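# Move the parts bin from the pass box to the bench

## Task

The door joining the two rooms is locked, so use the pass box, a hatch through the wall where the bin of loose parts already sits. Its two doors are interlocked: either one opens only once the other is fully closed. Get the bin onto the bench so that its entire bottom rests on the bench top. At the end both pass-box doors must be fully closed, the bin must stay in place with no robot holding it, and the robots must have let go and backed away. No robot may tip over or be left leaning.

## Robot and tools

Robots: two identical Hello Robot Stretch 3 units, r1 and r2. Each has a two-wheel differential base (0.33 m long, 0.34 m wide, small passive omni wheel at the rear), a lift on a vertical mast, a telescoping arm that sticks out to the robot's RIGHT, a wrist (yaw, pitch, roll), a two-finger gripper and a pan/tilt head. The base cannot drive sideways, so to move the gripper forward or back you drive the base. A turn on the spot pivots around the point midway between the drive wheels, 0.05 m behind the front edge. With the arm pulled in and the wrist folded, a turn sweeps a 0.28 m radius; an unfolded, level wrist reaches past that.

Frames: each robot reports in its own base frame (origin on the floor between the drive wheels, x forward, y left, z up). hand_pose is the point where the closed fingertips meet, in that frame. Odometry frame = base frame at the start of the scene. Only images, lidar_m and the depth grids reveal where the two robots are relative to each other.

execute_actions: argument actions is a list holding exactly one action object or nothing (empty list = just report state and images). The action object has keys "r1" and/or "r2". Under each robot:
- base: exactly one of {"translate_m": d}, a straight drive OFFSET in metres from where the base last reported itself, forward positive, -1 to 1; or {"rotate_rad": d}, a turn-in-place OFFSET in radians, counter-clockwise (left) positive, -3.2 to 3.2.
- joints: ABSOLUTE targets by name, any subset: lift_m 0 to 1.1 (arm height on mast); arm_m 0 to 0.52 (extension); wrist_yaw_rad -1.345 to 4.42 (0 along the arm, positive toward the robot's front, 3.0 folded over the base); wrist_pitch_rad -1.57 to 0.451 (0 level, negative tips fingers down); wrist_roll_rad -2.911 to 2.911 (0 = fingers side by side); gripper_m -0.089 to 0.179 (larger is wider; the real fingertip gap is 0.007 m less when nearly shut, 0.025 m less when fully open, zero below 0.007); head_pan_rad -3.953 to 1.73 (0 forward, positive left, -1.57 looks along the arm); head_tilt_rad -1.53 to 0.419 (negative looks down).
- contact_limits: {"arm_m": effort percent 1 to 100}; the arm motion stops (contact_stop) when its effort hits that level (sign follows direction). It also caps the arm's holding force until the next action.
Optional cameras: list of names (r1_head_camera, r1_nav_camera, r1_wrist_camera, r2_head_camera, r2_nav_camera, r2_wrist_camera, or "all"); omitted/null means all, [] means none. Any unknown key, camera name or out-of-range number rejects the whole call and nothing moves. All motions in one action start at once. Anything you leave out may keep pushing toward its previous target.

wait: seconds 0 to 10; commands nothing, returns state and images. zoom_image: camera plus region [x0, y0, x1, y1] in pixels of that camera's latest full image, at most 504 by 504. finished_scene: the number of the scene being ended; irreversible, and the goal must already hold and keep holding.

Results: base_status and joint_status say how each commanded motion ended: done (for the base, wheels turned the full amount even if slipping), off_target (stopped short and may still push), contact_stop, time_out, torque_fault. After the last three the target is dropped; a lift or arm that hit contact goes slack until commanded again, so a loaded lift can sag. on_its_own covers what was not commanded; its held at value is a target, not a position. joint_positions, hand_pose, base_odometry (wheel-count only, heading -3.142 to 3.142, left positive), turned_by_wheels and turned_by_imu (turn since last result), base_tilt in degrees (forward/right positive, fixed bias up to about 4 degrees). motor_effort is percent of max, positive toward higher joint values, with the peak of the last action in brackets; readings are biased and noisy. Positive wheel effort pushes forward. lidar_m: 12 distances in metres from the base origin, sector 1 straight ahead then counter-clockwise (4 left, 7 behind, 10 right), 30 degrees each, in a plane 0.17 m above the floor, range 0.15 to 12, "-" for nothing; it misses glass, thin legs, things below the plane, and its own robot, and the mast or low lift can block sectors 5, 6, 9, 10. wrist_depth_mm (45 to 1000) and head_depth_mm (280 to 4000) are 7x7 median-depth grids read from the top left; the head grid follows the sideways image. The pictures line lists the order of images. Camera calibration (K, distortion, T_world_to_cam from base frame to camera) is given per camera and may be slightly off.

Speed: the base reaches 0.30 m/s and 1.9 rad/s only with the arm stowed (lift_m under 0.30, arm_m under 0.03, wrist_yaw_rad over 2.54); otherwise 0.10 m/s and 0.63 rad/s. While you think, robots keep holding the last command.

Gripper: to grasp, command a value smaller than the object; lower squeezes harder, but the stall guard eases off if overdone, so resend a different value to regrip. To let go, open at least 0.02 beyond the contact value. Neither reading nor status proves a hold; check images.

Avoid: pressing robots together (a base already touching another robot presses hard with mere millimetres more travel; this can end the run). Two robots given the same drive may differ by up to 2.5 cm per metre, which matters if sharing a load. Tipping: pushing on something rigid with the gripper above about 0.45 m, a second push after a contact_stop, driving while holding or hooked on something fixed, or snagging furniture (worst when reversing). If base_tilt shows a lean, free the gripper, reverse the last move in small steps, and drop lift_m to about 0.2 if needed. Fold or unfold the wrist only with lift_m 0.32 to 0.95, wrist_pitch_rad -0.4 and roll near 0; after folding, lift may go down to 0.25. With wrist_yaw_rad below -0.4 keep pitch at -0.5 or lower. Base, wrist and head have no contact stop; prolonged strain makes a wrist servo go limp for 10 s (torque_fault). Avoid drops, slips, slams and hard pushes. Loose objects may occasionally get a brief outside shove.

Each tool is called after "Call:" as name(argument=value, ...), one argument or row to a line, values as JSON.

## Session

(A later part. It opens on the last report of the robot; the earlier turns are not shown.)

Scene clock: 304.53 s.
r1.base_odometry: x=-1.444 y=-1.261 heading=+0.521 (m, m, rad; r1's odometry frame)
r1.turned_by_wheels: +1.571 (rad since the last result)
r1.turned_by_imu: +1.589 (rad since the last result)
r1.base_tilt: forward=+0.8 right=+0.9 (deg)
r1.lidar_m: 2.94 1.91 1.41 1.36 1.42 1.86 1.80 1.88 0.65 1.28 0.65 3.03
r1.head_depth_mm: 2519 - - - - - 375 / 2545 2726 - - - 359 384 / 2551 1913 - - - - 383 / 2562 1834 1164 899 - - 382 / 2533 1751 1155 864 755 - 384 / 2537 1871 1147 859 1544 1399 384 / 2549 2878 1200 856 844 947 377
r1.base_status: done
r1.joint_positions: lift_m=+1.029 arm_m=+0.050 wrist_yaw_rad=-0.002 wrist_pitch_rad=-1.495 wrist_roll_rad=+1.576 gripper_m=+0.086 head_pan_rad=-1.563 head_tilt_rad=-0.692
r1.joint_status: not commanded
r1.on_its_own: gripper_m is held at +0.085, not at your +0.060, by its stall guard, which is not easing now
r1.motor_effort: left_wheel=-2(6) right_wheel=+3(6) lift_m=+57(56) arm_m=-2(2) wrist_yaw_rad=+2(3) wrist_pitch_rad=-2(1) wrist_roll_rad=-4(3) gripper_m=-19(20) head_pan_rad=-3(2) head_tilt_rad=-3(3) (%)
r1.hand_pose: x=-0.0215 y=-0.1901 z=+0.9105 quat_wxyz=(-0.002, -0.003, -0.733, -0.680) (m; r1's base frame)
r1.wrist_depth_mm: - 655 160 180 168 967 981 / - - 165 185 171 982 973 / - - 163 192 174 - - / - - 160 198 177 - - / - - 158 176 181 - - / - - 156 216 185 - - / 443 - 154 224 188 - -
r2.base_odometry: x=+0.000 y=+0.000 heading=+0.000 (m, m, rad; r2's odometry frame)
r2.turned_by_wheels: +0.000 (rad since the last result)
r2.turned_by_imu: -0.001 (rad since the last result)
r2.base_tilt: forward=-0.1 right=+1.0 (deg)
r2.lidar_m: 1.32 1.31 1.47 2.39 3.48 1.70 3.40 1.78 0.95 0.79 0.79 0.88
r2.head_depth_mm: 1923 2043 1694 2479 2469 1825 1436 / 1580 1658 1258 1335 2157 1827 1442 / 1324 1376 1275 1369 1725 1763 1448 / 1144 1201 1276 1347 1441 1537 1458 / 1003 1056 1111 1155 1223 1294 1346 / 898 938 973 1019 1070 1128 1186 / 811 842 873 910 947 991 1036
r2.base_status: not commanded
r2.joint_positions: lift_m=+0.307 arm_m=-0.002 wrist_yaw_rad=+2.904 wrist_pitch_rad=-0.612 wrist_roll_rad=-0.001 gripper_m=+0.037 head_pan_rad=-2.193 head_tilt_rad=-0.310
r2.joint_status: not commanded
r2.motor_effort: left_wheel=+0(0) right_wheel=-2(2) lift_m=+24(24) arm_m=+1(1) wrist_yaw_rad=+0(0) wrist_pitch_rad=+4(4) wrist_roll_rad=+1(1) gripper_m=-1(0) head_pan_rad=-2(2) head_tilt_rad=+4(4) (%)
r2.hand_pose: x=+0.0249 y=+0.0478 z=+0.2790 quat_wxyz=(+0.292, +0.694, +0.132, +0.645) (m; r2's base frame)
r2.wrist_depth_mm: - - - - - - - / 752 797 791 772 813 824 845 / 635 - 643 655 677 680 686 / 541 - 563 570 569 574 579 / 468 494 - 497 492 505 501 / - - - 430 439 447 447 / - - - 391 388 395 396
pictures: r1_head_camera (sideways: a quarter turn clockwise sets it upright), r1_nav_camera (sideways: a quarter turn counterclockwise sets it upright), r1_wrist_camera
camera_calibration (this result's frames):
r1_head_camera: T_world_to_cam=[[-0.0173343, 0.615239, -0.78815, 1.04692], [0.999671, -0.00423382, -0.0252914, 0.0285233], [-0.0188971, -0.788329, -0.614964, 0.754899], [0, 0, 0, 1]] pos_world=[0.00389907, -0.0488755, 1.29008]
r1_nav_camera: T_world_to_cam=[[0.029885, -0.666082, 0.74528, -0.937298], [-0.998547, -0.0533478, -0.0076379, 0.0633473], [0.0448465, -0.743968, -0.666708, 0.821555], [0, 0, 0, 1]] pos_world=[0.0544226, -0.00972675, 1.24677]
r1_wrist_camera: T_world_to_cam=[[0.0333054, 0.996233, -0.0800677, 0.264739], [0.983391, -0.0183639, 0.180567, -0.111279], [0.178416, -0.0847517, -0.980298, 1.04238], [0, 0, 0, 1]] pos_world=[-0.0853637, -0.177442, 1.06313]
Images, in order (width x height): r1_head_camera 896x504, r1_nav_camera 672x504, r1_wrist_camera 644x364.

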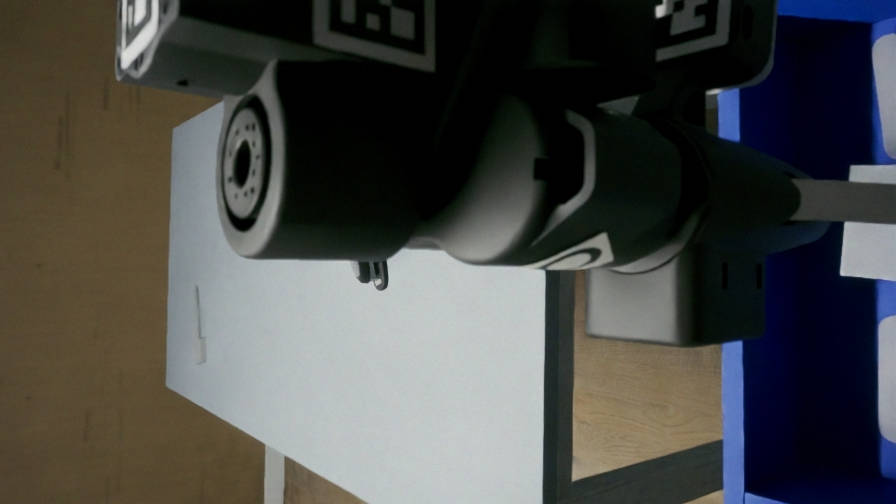

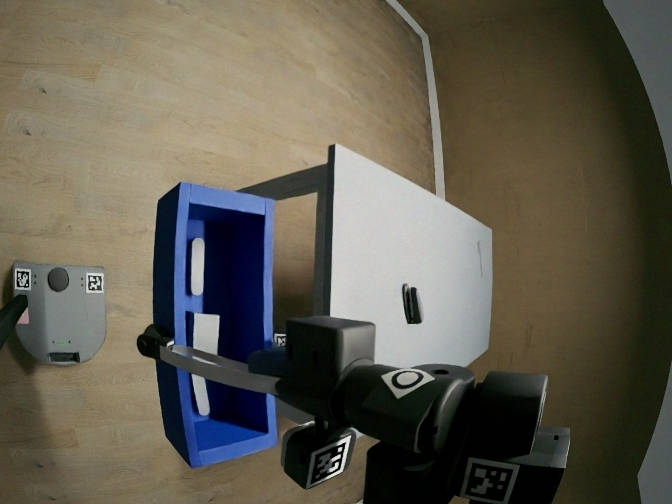

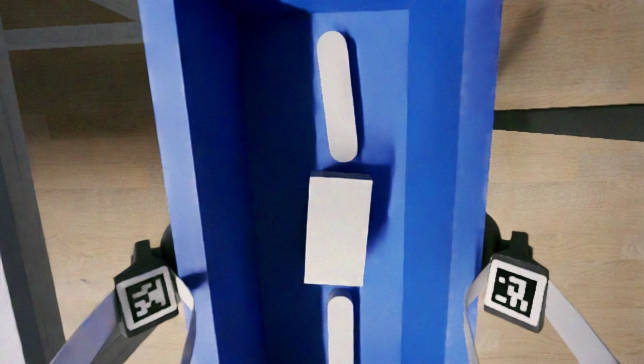

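Call:
execute_actions(
  actions=[
    {"r1":{"joints":{"arm_m":0.52}}},
  ],
  cameras=[],
)

Call:
execute_actions(
  actions=[
    {"r1":{"joints":{"lift_m":0.96}}},
  ],
  cameras=["r1_wrist_camera","r1_head_camera","r1_nav_camera"],
)

Scene clock: 316.90 s.
r1.base_odometry: x=-1.444 y=-1.261 heading=+0.521 (m, m, rad; r1's odometry frame)
r1.turned_by_wheels: +0.000 (rad since the last result)
r1.turned_by_imu: +0.000 (rad since the last result)
r1.base_tilt: forward=+0.8 right=+0.9 (deg)
r1.lidar_m: 2.95 1.91 1.41 1.36 1.42 1.86 1.80 1.88 0.66 1.28 0.65 3.02
r1.head_depth_mm: 2472 2961 2642 880 804 1053 1207 / - 2694 1177 818 808 1317 1185 / - 1784 1167 697 807 1416 1201 / 2487 - 1160 781 1556 1414 1202 / 2534 1758 1153 696 1552 1404 1202 / 2555 1884 1146 776 1549 1401 1195 / 2536 2859 1201 856 845 1043 1168
r1.base_status: not commanded
r1.joint_positions: lift_m=+1.029 arm_m=+0.520 wrist_yaw_rad=-0.002 wrist_pitch_rad=-1.495 wrist_roll_rad=+1.576 gripper_m=+0.086 head_pan_rad=-1.563 head_tilt_rad=-0.692
r1.joint_status: all done
r1.on_its_own: gripper_m is held at +0.085, not at your +0.060, by its stall guard, which is not easing now
r1.motor_effort: left_wheel=-2(2) right_wheel=+3(3) lift_m=+56(56) arm_m=+3(3) wrist_yaw_rad=+2(2) wrist_pitch_rad=-1(2) wrist_roll_rad=-3(3) gripper_m=-20(20) head_pan_rad=-3(2) head_tilt_rad=-4(2) (%)
r1.hand_pose: x=-0.0215 y=-0.6598 z=+0.9105 quat_wxyz=(-0.002, -0.003, -0.733, -0.680) (m; r1's base frame)
r1.wrist_depth_mm: 302 295 160 179 167 949 958 / 310 305 165 185 171 110 - / 315 314 162 192 175 113 - / 294 323 160 199 177 - - / 344 332 158 176 181 - - / 357 346 156 216 185 - - / 372 367 154 225 188 - -
r2.base_odometry: x=+0.000 y=+0.000 heading=+0.000 (m, m, rad; r2's odometry frame)
r2.turned_by_wheels: +0.000 (rad since the last result)
r2.turned_by_imu: -0.002 (rad since the last result)
r2.base_tilt: forward=+0.0 right=+1.2 (deg)
r2.lidar_m: 1.32 1.31 1.47 2.40 3.49 1.70 3.39 1.79 0.95 0.79 0.79 0.88
r2.head_depth_mm: 1916 2066 1678 2487 2493 1828 1437 / 1578 1659 1261 1346 2147 1826 1446 / 1326 1386 1272 1360 1728 1769 1460 / 1145 1200 1271 1352 1434 1538 1450 / 1011 1056 1104 1168 1232 1301 1333 / 899 939 974 1024 1078 1124 1185 / 811 843 876 907 950 990 1032
r2.base_status: not commanded
r2.joint_positions: lift_m=+0.307 arm_m=-0.002 wrist_yaw_rad=+2.904 wrist_pitch_rad=-0.612 wrist_roll_rad=-0.001 gripper_m=+0.037 head_pan_rad=-2.193 head_tilt_rad=-0.310
r2.joint_status: not commanded
r2.motor_effort: left_wheel=-1(0) right_wheel=-1(1) lift_m=+24(24) arm_m=+1(0) wrist_yaw_rad=+0(0) wrist_pitch_rad=+4(3) wrist_roll_rad=+0(0) gripper_m=-1(0) head_pan_rad=-2(2) head_tilt_rad=+4(4) (%)
r2.hand_pose: x=+0.0249 y=+0.0478 z=+0.2790 quat_wxyz=(+0.292, +0.694, +0.132, +0.645) (m; r2's base frame)
r2.wrist_depth_mm: - - - - - - - / 725 802 785 803 803 830 872 / 625 - 638 667 677 682 692 / 551 - 571 571 568 573 592 / 470 494 - 485 496 507 498 / - - - 426 436 439 446 / - - - 393 393 397 398
pictures: none
No camera images: the call's "cameras" was empty. Leave "cameras" out to get every camera's image.

Scene clock: 318.37 s.
r1.base_odometry: x=-1.444 y=-1.261 heading=+0.521 (m, m, rad; r1's odometry frame)
r1.turned_by_wheels: +0.000 (rad since the last result)
r1.turned_by_imu: +0.000 (rad since the last result)
r1.base_tilt: forward=+0.8 right=+0.9 (deg)
r1.lidar_m: 2.94 1.90 1.41 1.37 1.42 1.86 1.80 1.88 0.65 1.28 0.65 3.04
r1.head_depth_mm: 2550 2809 - 819 807 1052 1213 / 2546 - 1124 845 807 1323 1189 / 2506 1509 1114 767 805 1411 1207 / 2560 - 1059 775 1561 1404 1207 / 2551 1746 1156 744 1560 1407 1200 / 2558 1869 1145 775 1552 1402 1191 / 2561 2835 1198 857 845 1043 1169
r1.base_status: not commanded
r1.joint_positions: lift_m=+0.961 arm_m=+0.520 wrist_yaw_rad=-0.002 wrist_pitch_rad=-1.495 wrist_roll_rad=+1.576 gripper_m=+0.086 head_pan_rad=-1.563 head_tilt_rad=-0.692
r1.joint_status: all done
r1.on_its_own: gripper_m is held at +0.085, not at your +0.060, by its stall guard, which is not easing now
r1.motor_effort: left_wheel=-2(2) right_wheel=+3(3) lift_m=+20(46) arm_m=+3(3) wrist_yaw_rad=+2(2) wrist_pitch_rad=-1(2) wrist_roll_rad=-3(3) gripper_m=-20(20) head_pan_rad=-2(2) head_tilt_rad=-2(3) (%)
r1.hand_pose: x=-0.0215 y=-0.6598 z=+0.8419 quat_wxyz=(-0.002, -0.003, -0.733, -0.680) (m; r1's base frame)
r1.wrist_depth_mm: 234 227 160 180 168 914 881 / 240 234 165 185 171 110 - / 248 242 162 192 174 115 - / 255 251 161 198 178 986 962 / 261 259 158 176 181 - - / 275 268 155 216 185 - - / 286 278 154 225 188 - -
r2.base_odometry: x=+0.000 y=+0.000 heading=+0.000 (m, m, rad; r2's odometry frame)
r2.turned_by_wheels: +0.000 (rad since the last result)
r2.turned_by_imu: +0.000 (rad since the last result)
r2.base_tilt: forward=-0.1 right=+1.0 (deg)
r2.lidar_m: 1.31 1.31 1.47 2.39 3.49 1.71 3.40 1.78 0.95 0.79 0.79 0.88
r2.head_depth_mm: 1911 2047 1689 2484 2450 1831 1445 / 1569 1652 1252 1349 2159 1819 1451 / 1317 1382 1275 1362 1724 1759 1444 / 1146 1197 1273 1352 1437 1537 1453 / 1004 1048 1107 1157 1235 1308 1345 / 900 931 974 1021 1074 1125 1181 / 814 846 871 910 947 990 1035
r2.base_status: not commanded
r2.joint_positions: lift_m=+0.307 arm_m=-0.002 wrist_yaw_rad=+2.904 wrist_pitch_rad=-0.612 wrist_roll_rad=-0.001 gripper_m=+0.037 head_pan_rad=-2.193 head_tilt_rad=-0.310
r2.joint_status: not commanded
r2.motor_effort: left_wheel=+0(0) right_wheel=-1(1) lift_m=+24(24) arm_m=+1(1) wrist_yaw_rad=+0(0) wrist_pitch_rad=+3(4) wrist_roll_rad=+1(1) gripper_m=+0(0) head_pan_rad=-2(2) head_tilt_rad=+4(4) (%)
r2.hand_pose: x=+0.0249 y=+0.0478 z=+0.2790 quat_wxyz=(+0.292, +0.694, +0.132, +0.645) (m; r2's base frame)
r2.wrist_depth_mm: - - - - - - - / 759 797 799 812 809 825 828 / 646 - 639 649 674 680 685 / 542 - 554 568 559 584 587 / 486 489 - 486 497 499 505 / - - - 426 441 446 446 / - - - 393 394 396 401
pictures: r1_head_camera (sideways: a quarter turn clockwise sets it upright), r1_nav_camera (sideways: a quarter turn counterclockwise sets it upright), r1_wrist_camera
camera_calibration (this result's frames):
r1_head_camera: T_world_to_cam=[[-0.0172994, 0.615251, -0.788141, 1.04691], [0.999671, -0.0042902, -0.0252915, 0.0285235], [-0.0189419, -0.788319, -0.614974, 0.754913], [0, 0, 0, 1]] pos_world=[0.0038963, -0.0488753, 1.29008]
r1_nav_camera: T_world_to_cam=[[0.0298473, -0.666094, 0.745271, -0.937286], [-0.99855, -0.053291, -0.00763852, 0.0633481], [0.0448042, -0.743962, -0.666718, 0.821568], [0, 0, 0, 1]] pos_world=[0.054422, -0.00972874, 1.24677]
r1_wrist_camera: T_world_to_cam=[[0.0329351, 0.996231, -0.0802392, 0.727241], [0.983398, -0.0179673, 0.180569, -0.107257], [0.178447, -0.0848541, -0.980284, 0.935259], [0, 0, 0, 1]] pos_world=[-0.0853703, -0.647067, 0.99454]
Images, in order (width x height): r1_head_camera 896x504, r1_nav_camera 672x504, r1_wrist_camera 644x364.

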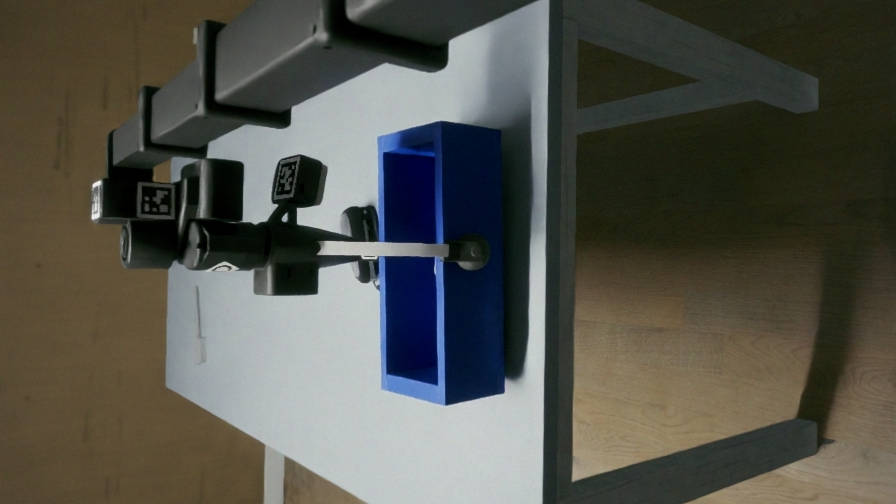

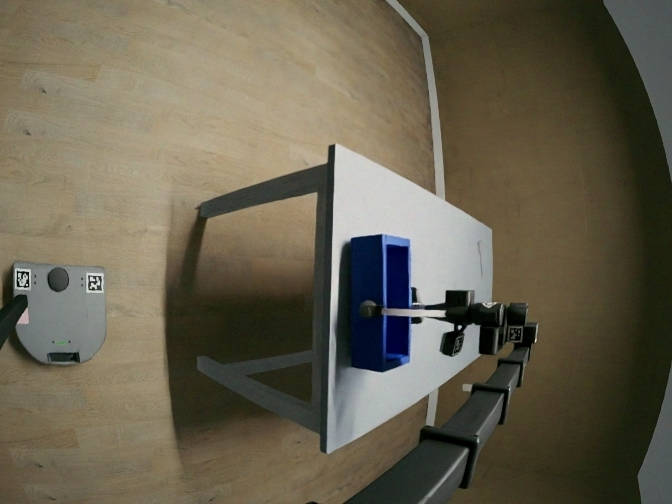

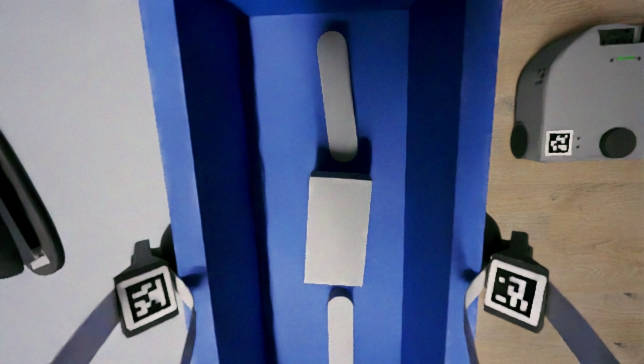

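Call:
execute_actions(
  actions=[
    {"r1":{"joints":{"lift_m":0.937}}},
  ],
  cameras=["r1_head_camera"],
)

Scene clock: 325.40 s.
r1.base_odometry: x=-1.444 y=-1.261 heading=+0.521 (m, m, rad; r1's odometry frame)
r1.turned_by_wheels: +0.000 (rad since the last result)
r1.turned_by_imu: +0.000 (rad since the last result)
r1.base_tilt: forward=+0.8 right=+0.9 (deg)
r1.lidar_m: 2.94 1.90 1.41 1.36 1.42 1.86 1.81 1.88 0.65 1.29 0.65 3.02
r1.head_depth_mm: 2571 2880 - - 850 1050 1215 / 2538 2751 1096 843 806 1322 1190 / 2517 - 1089 770 804 1411 1205 / 2536 1889 1000 791 1563 1402 1202 / 2539 1758 1152 790 1561 1404 1202 / 2531 1872 1147 800 1542 1400 1194 / 2543 2853 1201 855 845 1046 1169
r1.base_status: not commanded
r1.joint_positions: lift_m=+0.938 arm_m=+0.520 wrist_yaw_rad=-0.002 wrist_pitch_rad=-1.495 wrist_roll_rad=+1.576 gripper_m=+0.086 head_pan_rad=-1.563 head_tilt_rad=-0.692
r1.joint_status: all done
r1.on_its_own: gripper_m is held at +0.085, not at your +0.060, by its stall guard, which is not easing now
r1.motor_effort: left_wheel=-2(2) right_wheel=+3(3) lift_m=+19(17) arm_m=+3(3) wrist_yaw_rad=+2(0) wrist_pitch_rad=-2(2) wrist_roll_rad=-3(3) gripper_m=-19(19) head_pan_rad=-3(2) head_tilt_rad=-3(2) (%)
r1.hand_pose: x=-0.0215 y=-0.6598 z=+0.8189 quat_wxyz=(-0.002, -0.003, -0.733, -0.680) (m; r1's base frame)
r1.wrist_depth_mm: 210 205 155 184 163 892 863 / 216 212 166 188 171 156 - / 223 220 163 195 175 922 - / 232 226 160 199 178 971 975 / 238 233 158 176 181 999 994 / 248 244 156 214 185 - - / 257 252 155 222 187 - -
r2.base_odometry: x=+0.000 y=+0.000 heading=+0.000 (m, m, rad; r2's odometry frame)
r2.turned_by_wheels: +0.000 (rad since the last result)
r2.turned_by_imu: -0.001 (rad since the last result)
r2.base_tilt: forward=-0.2 right=+1.1 (deg)
r2.lidar_m: 1.32 1.31 1.47 2.40 3.49 1.70 3.40 1.78 0.95 0.79 0.79 0.88
r2.head_depth_mm: 1926 2058 1668 2468 2475 1829 1443 / 1578 1658 1263 1350 2152 1827 1440 / 1327 1383 1276 1368 1723 1771 1443 / 1146 1204 1268 1358 1432 1535 1449 / 1010 1055 1113 1162 1231 1303 1338 / 896 934 978 1020 1063 1127 1175 / 810 838 873 909 949 992 1041
r2.base_status: not commanded
r2.joint_positions: lift_m=+0.307 arm_m=-0.002 wrist_yaw_rad=+2.904 wrist_pitch_rad=-0.612 wrist_roll_rad=-0.001 gripper_m=+0.037 head_pan_rad=-2.193 head_tilt_rad=-0.310
r2.joint_status: not commanded
r2.motor_effort: left_wheel=+0(0) right_wheel=-1(1) lift_m=+24(24) arm_m=+1(1) wrist_yaw_rad=+0(0) wrist_pitch_rad=+4(3) wrist_roll_rad=+0(0) gripper_m=+0(0) head_pan_rad=-3(3) head_tilt_rad=+4(4) (%)
r2.hand_pose: x=+0.0249 y=+0.0478 z=+0.2790 quat_wxyz=(+0.292, +0.694, +0.132, +0.645) (m; r2's base frame)
r2.wrist_depth_mm: - - - - - - - / 722 800 788 788 816 815 829 / 649 - 654 650 656 689 700 / 536 - 572 570 563 576 575 / 476 484 - 496 501 494 505 / - - - 423 436 435 443 / - - - 392 386 396 401
pictures: r1_head_camera (sideways: a quarter turn clockwise sets it upright)
camera_calibration (this result's frames):
r1_head_camera: T_world_to_cam=[[-0.0172993, 0.615251, -0.788141, 1.04691], [0.999671, -0.00429044, -0.0252915, 0.0285235], [-0.0189421, -0.788319, -0.614974, 0.754913], [0, 0, 0, 1]] pos_world=[0.00389629, -0.0488753, 1.29008]
Images, in order (width x height): r1_head_camera 896x504.

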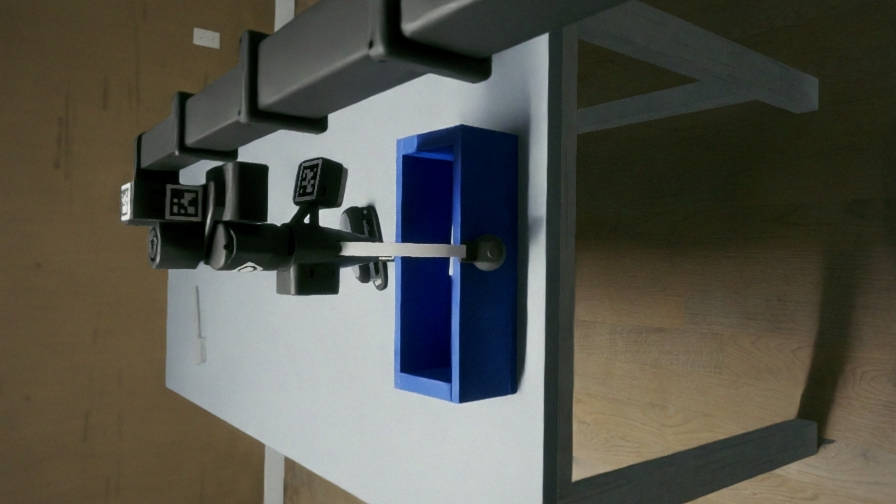

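Call:
execute_actions(
  actions=[
    {"r1":{"joints":{"lift_m":0.915}}},
  ],
  cameras=["r1_head_camera"],
)

Scene clock: 329.90 s.
r1.base_odometry: x=-1.444 y=-1.261 heading=+0.521 (m, m, rad; r1's odometry frame)
r1.turned_by_wheels: +0.000 (rad since the last result)
r1.turned_by_imu: +0.000 (rad since the last result)
r1.base_tilt: forward=+0.8 right=+0.9 (deg)
r1.lidar_m: 2.95 1.91 1.41 1.36 1.42 1.86 1.81 1.87 0.65 1.29 0.65 3.01
r1.head_depth_mm: 2571 2867 - - 856 1054 1216 / 2579 2783 1097 847 806 1321 1187 / 2581 - 1117 777 1572 1416 1208 / 2552 2328 997 798 1556 1408 1204 / 2561 1746 1157 794 1551 1407 1202 / 2543 1875 1147 801 1556 1405 1193 / 2565 2866 1204 855 845 1043 1168
r1.base_status: not commanded
r1.joint_positions: lift_m=+0.931 arm_m=+0.520 wrist_yaw_rad=-0.002 wrist_pitch_rad=-1.502 wrist_roll_rad=+1.576 gripper_m=+0.086 head_pan_rad=-1.563 head_tilt_rad=-0.692
r1.joint_status: lift_m contact_stop (moved -0.007 of -0.023)
r1.on_its_own: gripper_m is held at +0.085, not at your +0.060, by its stall guard, which is not easing now; lift_m is slack since a contact_stop, until your next command for it (your +0.915 is given up)
r1.motor_effort: left_wheel=-2(2) right_wheel=+3(4) lift_m=+33(34) arm_m=+0(3) wrist_yaw_rad=+1(2) wrist_pitch_rad=+0(2) wrist_roll_rad=-3(3) gripper_m=-21(22) head_pan_rad=-3(2) head_tilt_rad=-2(3) (%)
r1.hand_pose: x=-0.0215 y=-0.6582 z=+0.8121 quat_wxyz=(-0.002, -0.003, -0.731, -0.683) (m; r1's base frame)
r1.wrist_depth_mm: 206 116 155 183 162 868 878 / 211 206 171 187 164 193 - / 218 214 169 193 167 565 - / 226 220 167 197 170 971 954 / 235 229 165 173 173 999 - / 241 - 163 211 175 - - / 252 248 162 220 180 - -
r2.base_odometry: x=+0.000 y=+0.000 heading=+0.000 (m, m, rad; r2's odometry frame)
r2.turned_by_wheels: +0.000 (rad since the last result)
r2.turned_by_imu: -0.001 (rad since the last result)
r2.base_tilt: forward=-0.1 right=+1.1 (deg)
r2.lidar_m: 1.32 1.31 1.47 2.39 3.49 1.71 3.40 1.78 0.95 0.79 0.79 0.88
r2.head_depth_mm: 1927 2042 1684 2490 2474 1819 1446 / 1574 1644 1256 1350 2160 1834 1443 / 1326 1382 1272 1360 1705 1758 1447 / 1136 1211 1276 1351 1438 1539 1447 / 1005 1052 1108 1165 1227 1301 1337 / 898 935 976 1022 1068 1133 1184 / 813 841 875 914 949 991 1037
r2.base_status: not commanded
r2.joint_positions: lift_m=+0.307 arm_m=-0.002 wrist_yaw_rad=+2.904 wrist_pitch_rad=-0.612 wrist_roll_rad=-0.001 gripper_m=+0.037 head_pan_rad=-2.193 head_tilt_rad=-0.310
r2.joint_status: not commanded
r2.motor_effort: left_wheel=+0(0) right_wheel=-1(2) lift_m=+24(24) arm_m=+1(1) wrist_yaw_rad=+0(0) wrist_pitch_rad=+4(3) wrist_roll_rad=+0(1) gripper_m=+0(0) head_pan_rad=-3(2) head_tilt_rad=+4(4) (%)
r2.hand_pose: x=+0.0249 y=+0.0478 z=+0.2790 quat_wxyz=(+0.292, +0.694, +0.132, +0.645) (m; r2's base frame)
r2.wrist_depth_mm: - - - - - - - / 730 795 763 782 793 820 829 / 647 - 652 664 676 678 688 / 546 - 568 549 569 582 577 / 473 495 - 490 489 503 504 / - - - 423 434 445 447 / - - - 392 395 394 399
pictures: r1_head_camera (sideways: a quarter turn clockwise sets it upright)
camera_calibration (this result's frames):
r1_head_camera: T_world_to_cam=[[-0.0173001, 0.615351, -0.788064, 1.0468], [0.999671, -0.00428713, -0.025293, 0.0285254], [-0.0189426, -0.788242, -0.615074, 0.755043], [0, 0, 0, 1]] pos_world=[0.00389628, -0.0488738, 1.29008]
Images, in order (width x height): r1_head_camera 896x504.

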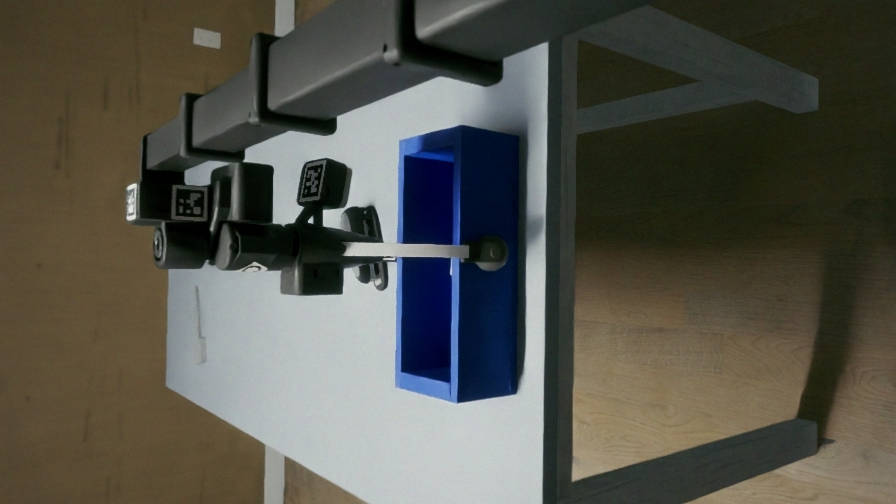

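Call:
execute_actions(
  actions=[
    {"r1":{"joints":{"gripper_m":0.179,"lift_m":0.935}}},
  ],
  cameras=[],
)

Call:
execute_actions(
  actions=[
    {"r1":{"joints":{"lift_m":1.07}}},
  ],
  cameras=["r1_head_camera"],
)

Call:
execute_actions(
  actions=[
    {"r1":{"base":{"translate_m":1.0},"joints":{"arm_m":0.0,"gripper_m":0.0,"head_pan_rad":1.0,"head_tilt_rad":-0.4}}},
  ],
  cameras=["r1_head_camera","r1_nav_camera"],
)

Scene clock: 342.17 s.
r1.base_odometry: x=-1.444 y=-1.261 heading=+0.521 (m, m, rad; r1's odometry frame)
r1.turned_by_wheels: +0.000 (rad since the last result)
r1.turned_by_imu: +0.000 (rad since the last result)
r1.base_tilt: forward=+0.9 right=+0.9 (deg)
r1.lidar_m: 2.94 1.90 1.41 1.36 1.43 1.86 1.80 1.88 0.66 1.28 0.65 3.03
r1.head_depth_mm: 2528 2869 - - 851 1050 1215 / 2569 2749 1068 874 805 1328 1187 / 2549 - 1090 782 1561 1409 1205 / 2543 1907 999 797 1567 1406 1206 / 2546 1745 1151 797 1555 1402 1205 / 2545 1875 1149 800 1549 1401 1195 / 2566 2850 1204 854 845 1043 1170
r1.base_status: not commanded
r1.joint_positions: lift_m=+0.934 arm_m=+0.520 wrist_yaw_rad=-0.002 wrist_pitch_rad=-1.493 wrist_roll_rad=+1.576 gripper_m=+0.179 head_pan_rad=-1.563 head_tilt_rad=-0.692
r1.joint_status: all done
r1.motor_effort: left_wheel=-1(2) right_wheel=+3(4) lift_m=+49(52) arm_m=+0(1) wrist_yaw_rad=+2(2) wrist_pitch_rad=-2(3) wrist_roll_rad=-3(3) gripper_m=+0(84) head_pan_rad=-3(2) head_tilt_rad=-3(3) (%)
r1.hand_pose: x=-0.0215 y=-0.6605 z=+0.8157 quat_wxyz=(-0.002, -0.003, -0.734, -0.679) (m; r1's base frame)
r1.wrist_depth_mm: 207 204 156 185 163 879 871 / 214 210 163 191 178 195 - / 222 216 162 197 180 198 - / 229 225 161 201 183 959 940 / 237 229 160 178 185 981 968 / 244 239 158 217 188 - - / - 247 157 225 191 - -
r2.base_odometry: x=+0.000 y=+0.000 heading=+0.000 (m, m, rad; r2's odometry frame)
r2.turned_by_wheels: +0.000 (rad since the last result)
r2.turned_by_imu: -0.002 (rad since the last result)
r2.base_tilt: forward=-0.1 right=+1.0 (deg)
r2.lidar_m: 1.32 1.31 1.47 2.39 3.49 1.70 3.41 1.79 0.95 0.79 0.79 0.88
r2.head_depth_mm: 1940 2056 1690 2462 2493 1815 1435 / 1586 1661 1261 1334 2136 1841 1446 / 1323 1380 1272 1363 1718 1760 1440 / 1149 1201 1275 1350 1435 1532 1455 / 1009 1058 1107 1167 1227 1303 1341 / 897 935 972 1019 1068 1122 1185 / 810 843 872 912 944 994 1032
r2.base_status: not commanded
r2.joint_positions: lift_m=+0.307 arm_m=-0.002 wrist_yaw_rad=+2.904 wrist_pitch_rad=-0.612 wrist_roll_rad=-0.001 gripper_m=+0.037 head_pan_rad=-2.193 head_tilt_rad=-0.310
r2.joint_status: not commanded
r2.motor_effort: left_wheel=+0(0) right_wheel=-2(2) lift_m=+24(24) arm_m=+1(1) wrist_yaw_rad=+0(0) wrist_pitch_rad=+3(3) wrist_roll_rad=+0(1) gripper_m=+0(1) head_pan_rad=-3(2) head_tilt_rad=+4(4) (%)
r2.hand_pose: x=+0.0249 y=+0.0478 z=+0.2790 quat_wxyz=(+0.292, +0.694, +0.132, +0.645) (m; r2's base frame)
r2.wrist_depth_mm: - - - - - - - / 737 797 796 783 795 812 835 / 632 - 655 663 674 670 699 / 542 - 548 562 553 573 579 / 479 489 - 484 495 505 500 / - - - 421 433 443 444 / - - - 389 395 398 398
pictures: none
No camera images: the call's "cameras" was empty. Leave "cameras" out to get every camera's image.

Scene clock: 344.23 s.
r1.base_odometry: x=-1.444 y=-1.261 heading=+0.521 (m, m, rad; r1's odometry frame)
r1.turned_by_wheels: +0.000 (rad since the last result)
r1.turned_by_imu: +0.000 (rad since the last result)
r1.base_tilt: forward=+0.8 right=+0.9 (deg)
r1.lidar_m: 2.94 1.91 1.41 1.36 1.42 1.86 1.80 1.88 0.65 1.29 0.65 3.04
r1.head_depth_mm: 2649 2860 2764 878 807 1051 1210 / 2576 2729 1176 875 806 1318 1187 / - 1657 1167 781 1558 1412 1208 / - - 1160 795 1561 1406 1204 / 2541 1733 1152 796 1554 1402 1199 / 2545 1883 1146 800 1549 1401 1195 / 2556 2849 1197 855 847 1046 1166
r1.base_status: not commanded
r1.joint_positions: lift_m=+1.069 arm_m=+0.520 wrist_yaw_rad=-0.002 wrist_pitch_rad=-1.493 wrist_roll_rad=+1.576 gripper_m=+0.179 head_pan_rad=-1.563 head_tilt_rad=-0.692
r1.joint_status: all done
r1.motor_effort: left_wheel=-1(1) right_wheel=+2(2) lift_m=+51(53) arm_m=+1(0) wrist_yaw_rad=+1(1) wrist_pitch_rad=-2(2) wrist_roll_rad=-3(3) gripper_m=+0(0) head_pan_rad=-3(3) head_tilt_rad=-3(2) (%)
r1.hand_pose: x=-0.0215 y=-0.6605 z=+0.9506 quat_wxyz=(-0.002, -0.003, -0.734, -0.679) (m; r1's base frame)
r1.wrist_depth_mm: 345 339 329 242 315 - 991 / 356 346 339 316 323 - - / 360 358 348 330 332 - - / 382 368 364 342 345 - - / 392 379 374 352 353 - - / 407 394 390 364 366 - - / 429 411 402 313 376 - -
r2.base_odometry: x=+0.000 y=+0.000 heading=+0.000 (m, m, rad; r2's odometry frame)
r2.turned_by_wheels: +0.000 (rad since the last result)
r2.turned_by_imu: -0.001 (rad since the last result)
r2.base_tilt: forward=-0.1 right=+1.0 (deg)
r2.lidar_m: 1.32 1.31 1.47 2.39 3.50 1.71 3.40 1.78 0.95 0.79 0.79 0.88
r2.head_depth_mm: 1925 2063 1677 2469 2501 1824 1435 / 1579 1662 1256 1344 2163 1836 1440 / 1324 1383 1274 1362 1705 1766 1444 / 1147 1211 1279 1344 1444 1521 1457 / 1008 1052 1103 1166 1228 1298 1347 / 896 936 976 1023 1065 1123 1187 / 814 841 874 906 949 993 1039
r2.base_status: not commanded
r2.joint_positions: lift_m=+0.307 arm_m=-0.002 wrist_yaw_rad=+2.904 wrist_pitch_rad=-0.612 wrist_roll_rad=-0.001 gripper_m=+0.037 head_pan_rad=-2.193 head_tilt_rad=-0.310
r2.joint_status: not commanded
r2.motor_effort: left_wheel=+0(0) right_wheel=-1(0) lift_m=+24(24) arm_m=+1(0) wrist_yaw_rad=-1(0) wrist_pitch_rad=+4(4) wrist_roll_rad=+1(1) gripper_m=+0(0) head_pan_rad=-2(2) head_tilt_rad=+4(4) (%)
r2.hand_pose: x=+0.0249 y=+0.0478 z=+0.2790 quat_wxyz=(+0.292, +0.694, +0.132, +0.645) (m; r2's base frame)
r2.wrist_depth_mm: - - - - - - - / 758 795 796 813 838 842 833 / 637 - 665 675 659 686 690 / 553 - 557 559 576 573 591 / 473 492 - 492 495 491 501 / - - - 422 440 436 446 / - - - 391 390 395 399
pictures: r1_head_camera (sideways: a quarter turn clockwise sets it upright)
camera_calibration (this result's frames):
r1_head_camera: T_world_to_cam=[[-0.0173001, 0.615351, -0.788064, 1.0468], [0.999671, -0.00428713, -0.025293, 0.0285254], [-0.0189426, -0.788242, -0.615074, 0.755042], [0, 0, 0, 1]] pos_world=[0.00389628, -0.0488738, 1.29008]
Images, in order (width x height): r1_head_camera 896x504.

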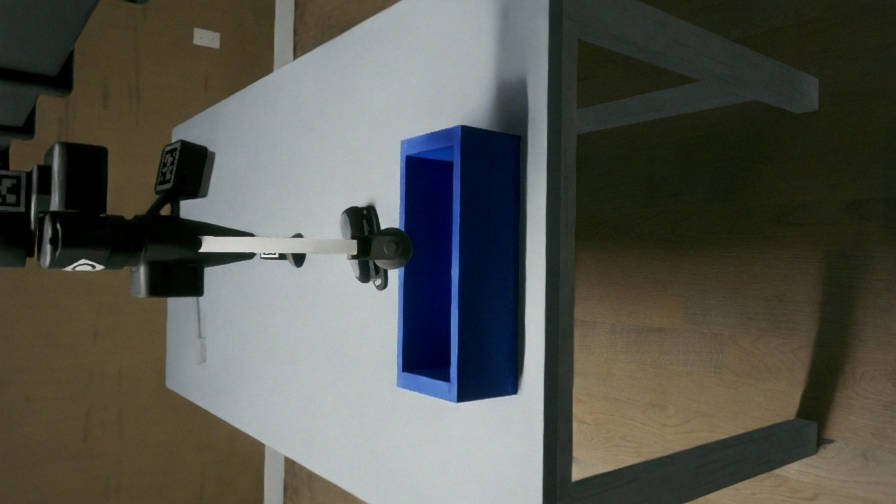

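Scene clock: 355.47 s.
r1.base_odometry: x=-0.576 y=-0.763 heading=+0.521 (m, m, rad; r1's odometry frame)
r1.turned_by_wheels: +0.000 (rad since the last result)
r1.turned_by_imu: +0.000 (rad since the last result)
r1.base_tilt: forward=+0.8 right=+0.9 (deg)
r1.lidar_m: 1.95 1.88 1.39 1.35 1.41 1.95 2.80 0.89 1.88 2.95 2.73 2.02
r1.head_depth_mm: 1742 1896 2084 2287 2394 1808 1441 / 1601 1744 1889 2063 2205 1801 1435 / 1488 1604 1729 1885 2078 1799 1434 / 1398 1496 1602 1745 1890 1800 1432 / 1305 1394 1495 1606 1732 1781 1429 / 1235 1313 1390 1486 1610 1672 1426 / 1162 1229 1302 1391 1486 1593 1424
r1.base_status: done
r1.joint_positions: lift_m=+1.069 arm_m=+0.003 wrist_yaw_rad=+0.000 wrist_pitch_rad=-1.494 wrist_roll_rad=+1.575 gripper_m=+0.000 head_pan_rad=+0.993 head_tilt_rad=-0.409
r1.joint_status: all done
joint sent to its limit — the command would take r1.arm_m past its lower limit, so that joint was sent only as far as its limit.
r1.motor_effort: left_wheel=-1(2) right_wheel=+3(7) lift_m=+52(52) arm_m=-4(4) wrist_yaw_rad=-1(1) wrist_pitch_rad=-2(3) wrist_roll_rad=-3(3) gripper_m=-2(84) head_pan_rad=+3(30) head_tilt_rad=+4(15) (%)
r1.hand_pose: x=-0.0215 y=-0.1432 z=+0.9506 quat_wxyz=(-0.001, -0.002, -0.733, -0.680) (m; r1's base frame)
r1.wrist_depth_mm: - - - - - - - / - - - - - - - / - - - - - - - / - - - - - - - / - - - - - - - / - - - - - - - / - - - - - - -
r2.base_odometry: x=+0.000 y=+0.000 heading=+0.000 (m, m, rad; r2's odometry frame)
r2.turned_by_wheels: +0.000 (rad since the last result)
r2.turned_by_imu: -0.003 (rad since the last result)
r2.base_tilt: forward=-0.1 right=+1.1 (deg)
r2.lidar_m: 1.32 1.31 1.47 2.39 3.48 1.70 3.39 1.78 0.95 0.79 0.79 0.88
r2.head_depth_mm: 1904 2046 1691 2467 2486 1827 1444 / 1575 1652 1256 1346 2155 1832 1438 / 1326 1386 1273 1360 1697 1774 1457 / 1143 1200 1272 1352 1429 1525 1446 / 1008 1051 1103 1160 1223 1298 1355 / 894 933 978 1019 1071 1115 1190 / 813 840 874 908 949 991 1032
r2.base_status: not commanded
r2.joint_positions: lift_m=+0.307 arm_m=-0.002 wrist_yaw_rad=+2.904 wrist_pitch_rad=-0.612 wrist_roll_rad=-0.001 gripper_m=+0.037 head_pan_rad=-2.193 head_tilt_rad=-0.310
r2.joint_status: not commanded
r2.motor_effort: left_wheel=-1(0) right_wheel=+0(1) lift_m=+24(24) arm_m=+1(1) wrist_yaw_rad=+0(0) wrist_pitch_rad=+3(4) wrist_roll_rad=+1(1) gripper_m=+0(1) head_pan_rad=-2(3) head_tilt_rad=+4(4) (%)
r2.hand_pose: x=+0.0249 y=+0.0478 z=+0.2790 quat_wxyz=(+0.292, +0.694, +0.132, +0.645) (m; r2's base frame)
r2.wrist_depth_mm: - - - - - - - / 728 839 792 798 801 809 839 / 657 - 651 663 675 673 690 / 542 - 564 555 567 575 577 / 476 491 - 489 490 499 506 / - - - 419 438 448 445 / - - - 386 395 396 401
pictures: r1_head_camera (sideways: a quarter turn clockwise sets it upright), r1_nav_camera (sideways: a quarter turn counterclockwise sets it upright)
camera_calibration (this result's frames):
r1_head_camera: T_world_to_cam=[[-0.192051, -0.317386, -0.928646, 1.23121], [-0.827087, 0.561684, -0.0209208, 0.0339851], [0.528245, 0.764053, -0.370378, 0.43332], [0, 0, 0, 1]] pos_world=[0.0356644, 0.040601, 1.30456]
r1_nav_camera: T_world_to_cam=[[0.215132, 0.375022, 0.901708, -1.14238], [0.861755, -0.507296, 0.00538515, 0.0350453], [0.459452, 0.775893, -0.432313, 0.514072], [0, 0, 0, 1]] pos_world=[-0.0206284, 0.0473327, 1.25215]
Images, in order (width x height): r1_head_camera 896x504, r1_nav_camera 672x504.

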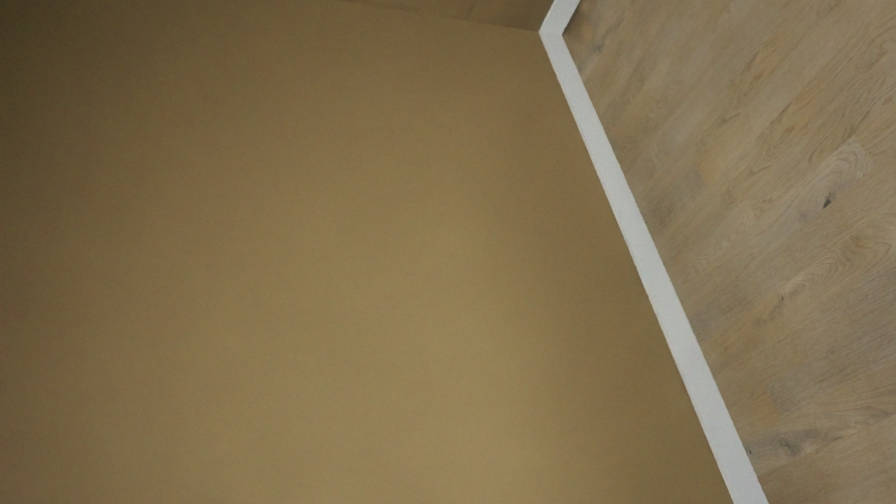

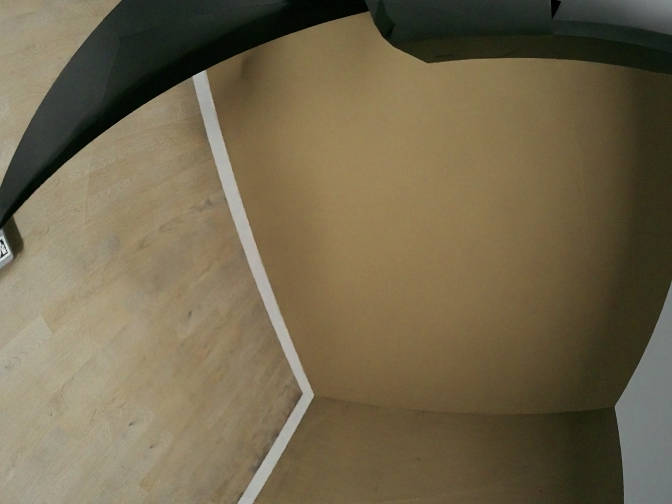

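Call:
execute_actions(
  actions=[
    {"r1":{"base":{"translate_m":0.35},"joints":{"lift_m":1.0,"head_pan_rad":0.0,"head_tilt_rad":-0.3}}},
  ],
  cameras=[],
)

Call:
execute_actions(
  actions=[
    {"r1":{"base":{"rotate_rad":1.55}}},
  ],
  cameras=[],
)

Call:
execute_actions(
  actions=[
    {"r1":{"base":{"translate_m":0.45},"joints":{"head_pan_rad":-1.0}}},
  ],
  cameras=[],
)

Call:
execute_actions(
  actions=[
    {"r1":{"base":{"rotate_rad":1.555}}},
  ],
  cameras=["r1_head_camera","r1_nav_camera"],
)

Scene clock: 366.67 s.
r1.base_odometry: x=-0.273 y=-0.589 heading=+0.521 (m, m, rad; r1's odometry frame)
r1.turned_by_wheels: +0.000 (rad since the last result)
r1.turned_by_imu: +0.000 (rad since the last result)
r1.base_tilt: forward=+0.8 right=+0.9 (deg)
r1.lidar_m: 1.60 1.67 1.38 1.34 1.40 1.94 3.13 1.17 2.25 2.95 2.23 1.65
r1.head_depth_mm: 1399 1466 1543 1620 1734 1834 1572 / 1392 1466 1543 1623 1724 1824 1568 / 1392 1457 1543 1626 1726 1826 1566 / 1384 1460 1540 1606 1728 1821 1572 / 1391 1459 1547 1630 1724 1821 1570 / 1394 1459 1542 1629 1716 1813 1566 / 1390 1466 1530 1627 1715 1812 1561
r1.base_status: done
r1.joint_positions: lift_m=+1.001 arm_m=+0.003 wrist_yaw_rad=+0.000 wrist_pitch_rad=-1.494 wrist_roll_rad=+1.575 gripper_m=+0.000 head_pan_rad=+0.007 head_tilt_rad=-0.310
r1.joint_status: all done
r1.motor_effort: left_wheel=-1(3) right_wheel=+2(5) lift_m=+15(45) arm_m=-4(4) wrist_yaw_rad=-1(1) wrist_pitch_rad=-2(2) wrist_roll_rad=-2(3) gripper_m=-3(3) head_pan_rad=-3(28) head_tilt_rad=+4(11) (%)
r1.hand_pose: x=-0.0215 y=-0.1432 z=+0.8821 quat_wxyz=(-0.001, -0.002, -0.733, -0.680) (m; r1's base frame)
r1.wrist_depth_mm: - - - 999 979 966 960 / - - - - - 980 959 / - - - - - - - / - - - - - - - / - - - - - - - / - - - - - - - / - - - - - - -
r2.base_odometry: x=+0.000 y=+0.000 heading=+0.000 (m, m, rad; r2's odometry frame)
r2.turned_by_wheels: +0.000 (rad since the last result)
r2.turned_by_imu: -0.002 (rad since the last result)
r2.base_tilt: forward=-0.2 right=+1.0 (deg)
r2.lidar_m: 1.32 1.31 1.47 2.39 3.50 1.70 3.39 1.78 0.95 0.79 0.79 0.88
r2.head_depth_mm: 1924 2058 1680 2439 2486 1809 1439 / 1569 1646 1258 1340 2160 1831 1443 / 1322 1386 1280 1374 1728 1776 1460 / 1139 1209 1275 1341 1440 1546 1457 / 1011 1056 1108 1163 1227 1295 1347 / 899 940 977 1020 1060 1123 1179 / 812 843 875 912 948 990 1039
r2.base_status: not commanded
r2.joint_positions: lift_m=+0.307 arm_m=-0.002 wrist_yaw_rad=+2.904 wrist_pitch_rad=-0.612 wrist_roll_rad=-0.001 gripper_m=+0.037 head_pan_rad=-2.193 head_tilt_rad=-0.310
r2.joint_status: not commanded
r2.motor_effort: left_wheel=+0(0) right_wheel=-1(1) lift_m=+24(24) arm_m=+1(1) wrist_yaw_rad=+0(0) wrist_pitch_rad=+3(3) wrist_roll_rad=+1(0) gripper_m=+0(0) head_pan_rad=-2(3) head_tilt_rad=+4(4) (%)
r2.hand_pose: x=+0.0249 y=+0.0478 z=+0.2790 quat_wxyz=(+0.292, +0.694, +0.132, +0.645) (m; r2's base frame)
r2.wrist_depth_mm: - - - - - - - / 729 816 802 801 787 835 848 / 637 - 630 657 673 669 697 / 551 - 563 568 564 581 592 / 480 488 - 492 488 509 499 / - - - 425 437 441 445 / - - - 393 390 397 402
pictures: none
No camera images: the call's "cameras" was empty. Leave "cameras" out to get every camera's image.

Scene clock: 370.13 s.
r1.base_odometry: x=-0.273 y=-0.589 heading=+2.071 (m, m, rad; r1's odometry frame)
r1.turned_by_wheels: +1.550 (rad since the last result)
r1.turned_by_imu: +1.568 (rad since the last result)
r1.base_tilt: forward=+0.8 right=+0.9 (deg)
r1.lidar_m: 1.34 1.39 1.90 3.12 2.05 2.26 2.96 2.29 1.66 1.60 1.66 1.40
r1.head_depth_mm: 1177 1234 1300 1379 1460 1554 1571 / 1168 1228 1294 1366 1454 1541 1569 / 1168 1224 1291 1360 1445 1538 1572 / 1160 1220 1285 1355 1439 1529 1564 / 1153 1216 1281 1349 1436 1526 1572 / 1149 1208 1274 1347 1434 1524 1562 / 1149 1207 1272 1343 1417 1510 1558
r1.base_status: done
r1.joint_positions: lift_m=+1.001 arm_m=+0.003 wrist_yaw_rad=+0.000 wrist_pitch_rad=-1.494 wrist_roll_rad=+1.575 gripper_m=+0.000 head_pan_rad=+0.007 head_tilt_rad=-0.310
r1.joint_status: not commanded
r1.motor_effort: left_wheel=-2(7) right_wheel=+4(6) lift_m=+15(15) arm_m=-4(4) wrist_yaw_rad=+1(0) wrist_pitch_rad=-2(2) wrist_roll_rad=-3(3) gripper_m=-3(3) head_pan_rad=-3(3) head_tilt_rad=+3(3) (%)
r1.hand_pose: x=-0.0215 y=-0.1432 z=+0.8821 quat_wxyz=(-0.001, -0.002, -0.733, -0.680) (m; r1's base frame)
r1.wrist_depth_mm: - - - - 967 958 938 / - - - - - 982 939 / - - - - - - - / - - - - - - - / - - - - - - - / - - - - - - - / - - - - - - -
r2.base_odometry: x=+0.000 y=+0.000 heading=+0.000 (m, m, rad; r2's odometry frame)
r2.turned_by_wheels: +0.000 (rad since the last result)
r2.turned_by_imu: -0.001 (rad since the last result)
r2.base_tilt: forward=+0.1 right=+1.0 (deg)
r2.lidar_m: 1.31 1.31 1.47 2.39 3.49 1.70 3.40 1.79 0.95 0.79 0.79 0.88
r2.head_depth_mm: 1926 2046 1684 2486 2488 1821 1438 / 1564 1648 1267 1339 2167 1838 1450 / 1311 1380 1273 1365 1708 1773 1462 / 1146 1207 1275 1352 1435 1531 1464 / 1003 1050 1107 1173 1229 1302 1334 / 896 934 973 1021 1068 1131 1190 / 812 842 875 905 947 991 1037
r2.base_status: not commanded
r2.joint_positions: lift_m=+0.307 arm_m=-0.002 wrist_yaw_rad=+2.904 wrist_pitch_rad=-0.612 wrist_roll_rad=-0.001 gripper_m=+0.037 head_pan_rad=-2.193 head_tilt_rad=-0.310
r2.joint_status: not commanded
r2.motor_effort: left_wheel=+0(0) right_wheel=-1(0) lift_m=+24(24) arm_m=+1(1) wrist_yaw_rad=+0(1) wrist_pitch_rad=+3(4) wrist_roll_rad=+0(1) gripper_m=+0(0) head_pan_rad=-2(2) head_tilt_rad=+4(4) (%)
r2.hand_pose: x=+0.0249 y=+0.0478 z=+0.2790 quat_wxyz=(+0.292, +0.694, +0.132, +0.645) (m; r2's base frame)
r2.wrist_depth_mm: - - - - - - - / 741 785 791 781 816 838 864 / 627 - 640 663 664 679 695 / 534 - 559 564 563 564 583 / 472 490 - 495 489 498 504 / - - - 424 437 437 453 / - - - 392 393 397 401
pictures: none
No camera images: the call's "cameras" was empty. Leave "cameras" out to get every camera's image.

Scene clock: 375.57 s.
r1.base_odometry: x=-0.488 y=-0.194 heading=+2.070 (m, m, rad; r1's odometry frame)
r1.turned_by_wheels: +0.000 (rad since the last result)
r1.turned_by_imu: +0.000 (rad since the last result)
r1.base_tilt: forward=+0.8 right=+0.9 (deg)
r1.lidar_m: 0.90 0.93 1.27 3.13 2.05 1.45 3.40 2.28 1.66 1.60 1.28 0.93
r1.head_depth_mm: 1397 1445 1510 1585 1656 1745 1576 / 1464 1525 1600 1676 1758 1834 1572 / 1539 1619 1698 1788 1890 1953 1572 / 1528 1606 1706 1804 1913 1930 1569 / 1313 1372 1433 1499 1581 1674 1570 / 1145 1187 1245 1297 1351 1418 1453 / 1016 1055 1091 1131 1177 1227 1274
r1.base_status: done
r1.joint_positions: lift_m=+1.001 arm_m=+0.003 wrist_yaw_rad=+0.000 wrist_pitch_rad=-1.494 wrist_roll_rad=+1.575 gripper_m=+0.000 head_pan_rad=-0.993 head_tilt_rad=-0.310
r1.joint_status: all done
r1.motor_effort: left_wheel=-2(3) right_wheel=+3(7) lift_m=+15(15) arm_m=-4(4) wrist_yaw_rad=+0(1) wrist_pitch_rad=-2(2) wrist_roll_rad=-3(3) gripper_m=-3(3) head_pan_rad=-3(25) head_tilt_rad=+5(3) (%)
r1.hand_pose: x=-0.0215 y=-0.1432 z=+0.8821 quat_wxyz=(-0.001, -0.002, -0.733, -0.680) (m; r1's base frame)
r1.wrist_depth_mm: - - - 996 965 957 951 / - - - - - 977 941 / - - - - - - - / - - - - - - - / - - - - - - - / - - - - - - - / - - - - - - -
r2.base_odometry: x=+0.000 y=+0.000 heading=+0.000 (m, m, rad; r2's odometry frame)
r2.turned_by_wheels: +0.000 (rad since the last result)
r2.turned_by_imu: -0.001 (rad since the last result)
r2.base_tilt: forward=-0.1 right=+1.1 (deg)
r2.lidar_m: 1.31 1.31 1.47 2.39 3.49 1.70 3.40 1.78 0.95 0.79 0.79 0.88
r2.head_depth_mm: 1914 2052 1685 2464 2481 1821 1436 / 1564 1657 1253 1342 2160 1829 1435 / 1327 1379 1271 1367 1729 1762 1454 / 1143 1210 1274 1343 1436 1548 1451 / 1011 1054 1105 1164 1228 1294 1349 / 898 932 977 1021 1066 1120 1179 / 812 844 878 911 948 990 1038
r2.base_status: not commanded
r2.joint_positions: lift_m=+0.307 arm_m=-0.002 wrist_yaw_rad=+2.904 wrist_pitch_rad=-0.612 wrist_roll_rad=-0.001 gripper_m=+0.037 head_pan_rad=-2.193 head_tilt_rad=-0.310
r2.joint_status: not commanded
r2.motor_effort: left_wheel=+0(0) right_wheel=-1(0) lift_m=+24(24) arm_m=+1(1) wrist_yaw_rad=+0(0) wrist_pitch_rad=+3(4) wrist_roll_rad=+0(0) gripper_m=+0(0) head_pan_rad=-2(3) head_tilt_rad=+4(4) (%)
r2.hand_pose: x=+0.0249 y=+0.0478 z=+0.2790 quat_wxyz=(+0.292, +0.694, +0.132, +0.645) (m; r2's base frame)
r2.wrist_depth_mm: - - - - - - - / 734 794 783 805 824 811 860 / 624 - 653 650 664 661 684 / 549 - 555 564 581 570 592 / 476 495 - 488 501 508 505 / - - - 423 446 443 445 / - - - 387 389 396 395
pictures: none
No camera images: the call's "cameras" was empty. Leave "cameras" out to get every camera's image.

Scene clock: 378.97 s.
r1.base_odometry: x=-0.488 y=-0.194 heading=-2.658 (m, m, rad; r1's odometry frame)
r1.turned_by_wheels: +1.555 (rad since the last result)
r1.turned_by_imu: +1.573 (rad since the last result)
r1.base_tilt: forward=+0.9 right=+0.9 (deg)
r1.lidar_m: 3.12 1.95 1.46 3.38 2.33 1.67 1.60 1.30 0.94 0.90 0.92 1.24
r1.head_depth_mm: 756 789 825 864 904 948 1003 / 796 829 869 910 955 1007 1067 / 837 875 919 968 1018 1073 1145 / 883 928 975 1029 1085 1156 1234 / 936 985 1040 1101 1166 1253 1335 / 996 1051 1114 1180 1257 1354 1441 / 1059 1123 1077 1125 1169 1489 1516
r1.base_status: done
r1.joint_positions: lift_m=+1.001 arm_m=+0.003 wrist_yaw_rad=+0.000 wrist_pitch_rad=-1.494 wrist_roll_rad=+1.575 gripper_m=+0.000 head_pan_rad=-0.993 head_tilt_rad=-0.310
r1.joint_status: not commanded
r1.motor_effort: left_wheel=-2(6) right_wheel=+3(6) lift_m=+15(15) arm_m=-4(4) wrist_yaw_rad=-1(0) wrist_pitch_rad=-2(2) wrist_roll_rad=-3(3) gripper_m=-3(2) head_pan_rad=-3(3) head_tilt_rad=+4(3) (%)
r1.hand_pose: x=-0.0215 y=-0.1432 z=+0.8821 quat_wxyz=(-0.001, -0.002, -0.733, -0.680) (m; r1's base frame)
r1.wrist_depth_mm: 883 - - 995 977 955 914 / 892 - - - - 986 942 / 874 - - - - - - / 884 - - - - - - / 854 - - - - - - / 863 - - - - - - / 852 - - - - - -
r2.base_odometry: x=+0.000 y=+0.000 heading=+0.000 (m, m, rad; r2's odometry frame)
r2.turned_by_wheels: +0.000 (rad since the last result)
r2.turned_by_imu: -0.001 (rad since the last result)
r2.base_tilt: forward=-0.1 right=+1.0 (deg)
r2.lidar_m: 1.31 1.31 1.47 2.39 3.49 1.71 3.40 1.78 0.95 0.79 0.79 0.88
r2.head_depth_mm: 1917 2060 1692 2462 2486 1812 1436 / 1564 1646 1258 1343 2190 1818 1438 / 1327 1386 1277 1365 1724 1774 1451 / 1144 1194 1268 1360 1439 1536 1444 / 1008 1050 1102 1165 1227 1302 1339 / 898 936 973 1025 1073 1126 1189 / 814 841 874 914 946 993 1038
r2.base_status: not commanded
r2.joint_positions: lift_m=+0.307 arm_m=-0.002 wrist_yaw_rad=+2.904 wrist_pitch_rad=-0.612 wrist_roll_rad=-0.001 gripper_m=+0.037 head_pan_rad=-2.193 head_tilt_rad=-0.310
r2.joint_status: not commanded
r2.motor_effort: left_wheel=+0(0) right_wheel=+0(1) lift_m=+24(24) arm_m=+1(1) wrist_yaw_rad=+0(0) wrist_pitch_rad=+3(4) wrist_roll_rad=+1(1) gripper_m=+0(0) head_pan_rad=-2(3) head_tilt_rad=+4(4) (%)
r2.hand_pose: x=+0.0249 y=+0.0478 z=+0.2790 quat_wxyz=(+0.292, +0.694, +0.132, +0.645) (m; r2's base frame)
r2.wrist_depth_mm: - - - - - - - / 739 809 796 817 802 834 861 / 636 - 661 659 651 681 675 / 546 - 563 564 579 579 587 / 481 491 - 489 504 499 495 / - - - 429 439 444 445 / - - - 386 391 402 394
pictures: r1_head_camera (sideways: a quarter turn clockwise sets it upright), r1_nav_camera (sideways: a quarter turn counterclockwise sets it upright)
camera_calibration (this result's frames):
r1_head_camera: T_world_to_cam=[[-0.16196, 0.225466, -0.960695, 1.27287], [0.848597, 0.528699, -0.0189806, 0.0212401], [0.503639, -0.818317, -0.276958, 0.311889], [0, 0, 0, 1]] pos_world=[0.0310502, -0.0429955, 1.30963]
r1_nav_camera: T_world_to_cam=[[0.206683, -0.271808, 0.939895, -1.19217], [-0.812142, -0.583375, 0.00988391, 0.0393982], [0.545625, -0.765372, -0.34132, 0.395134], [0, 0, 0, 1]] pos_world=[0.0628021, 0.00136814, 1.25499]
Images, in order (width x height): r1_head_camera 896x504, r1_nav_camera 672x504.

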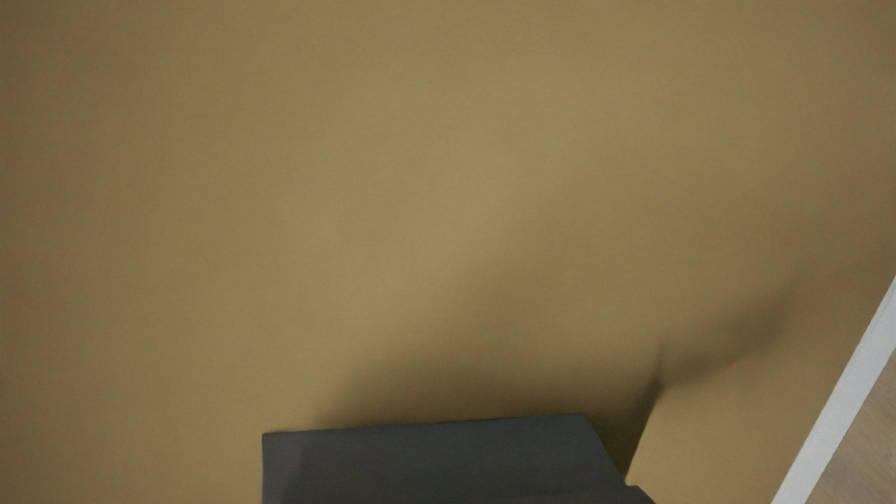

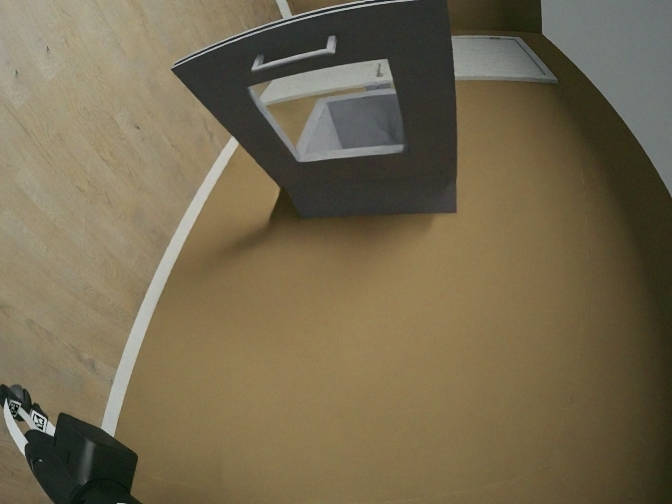

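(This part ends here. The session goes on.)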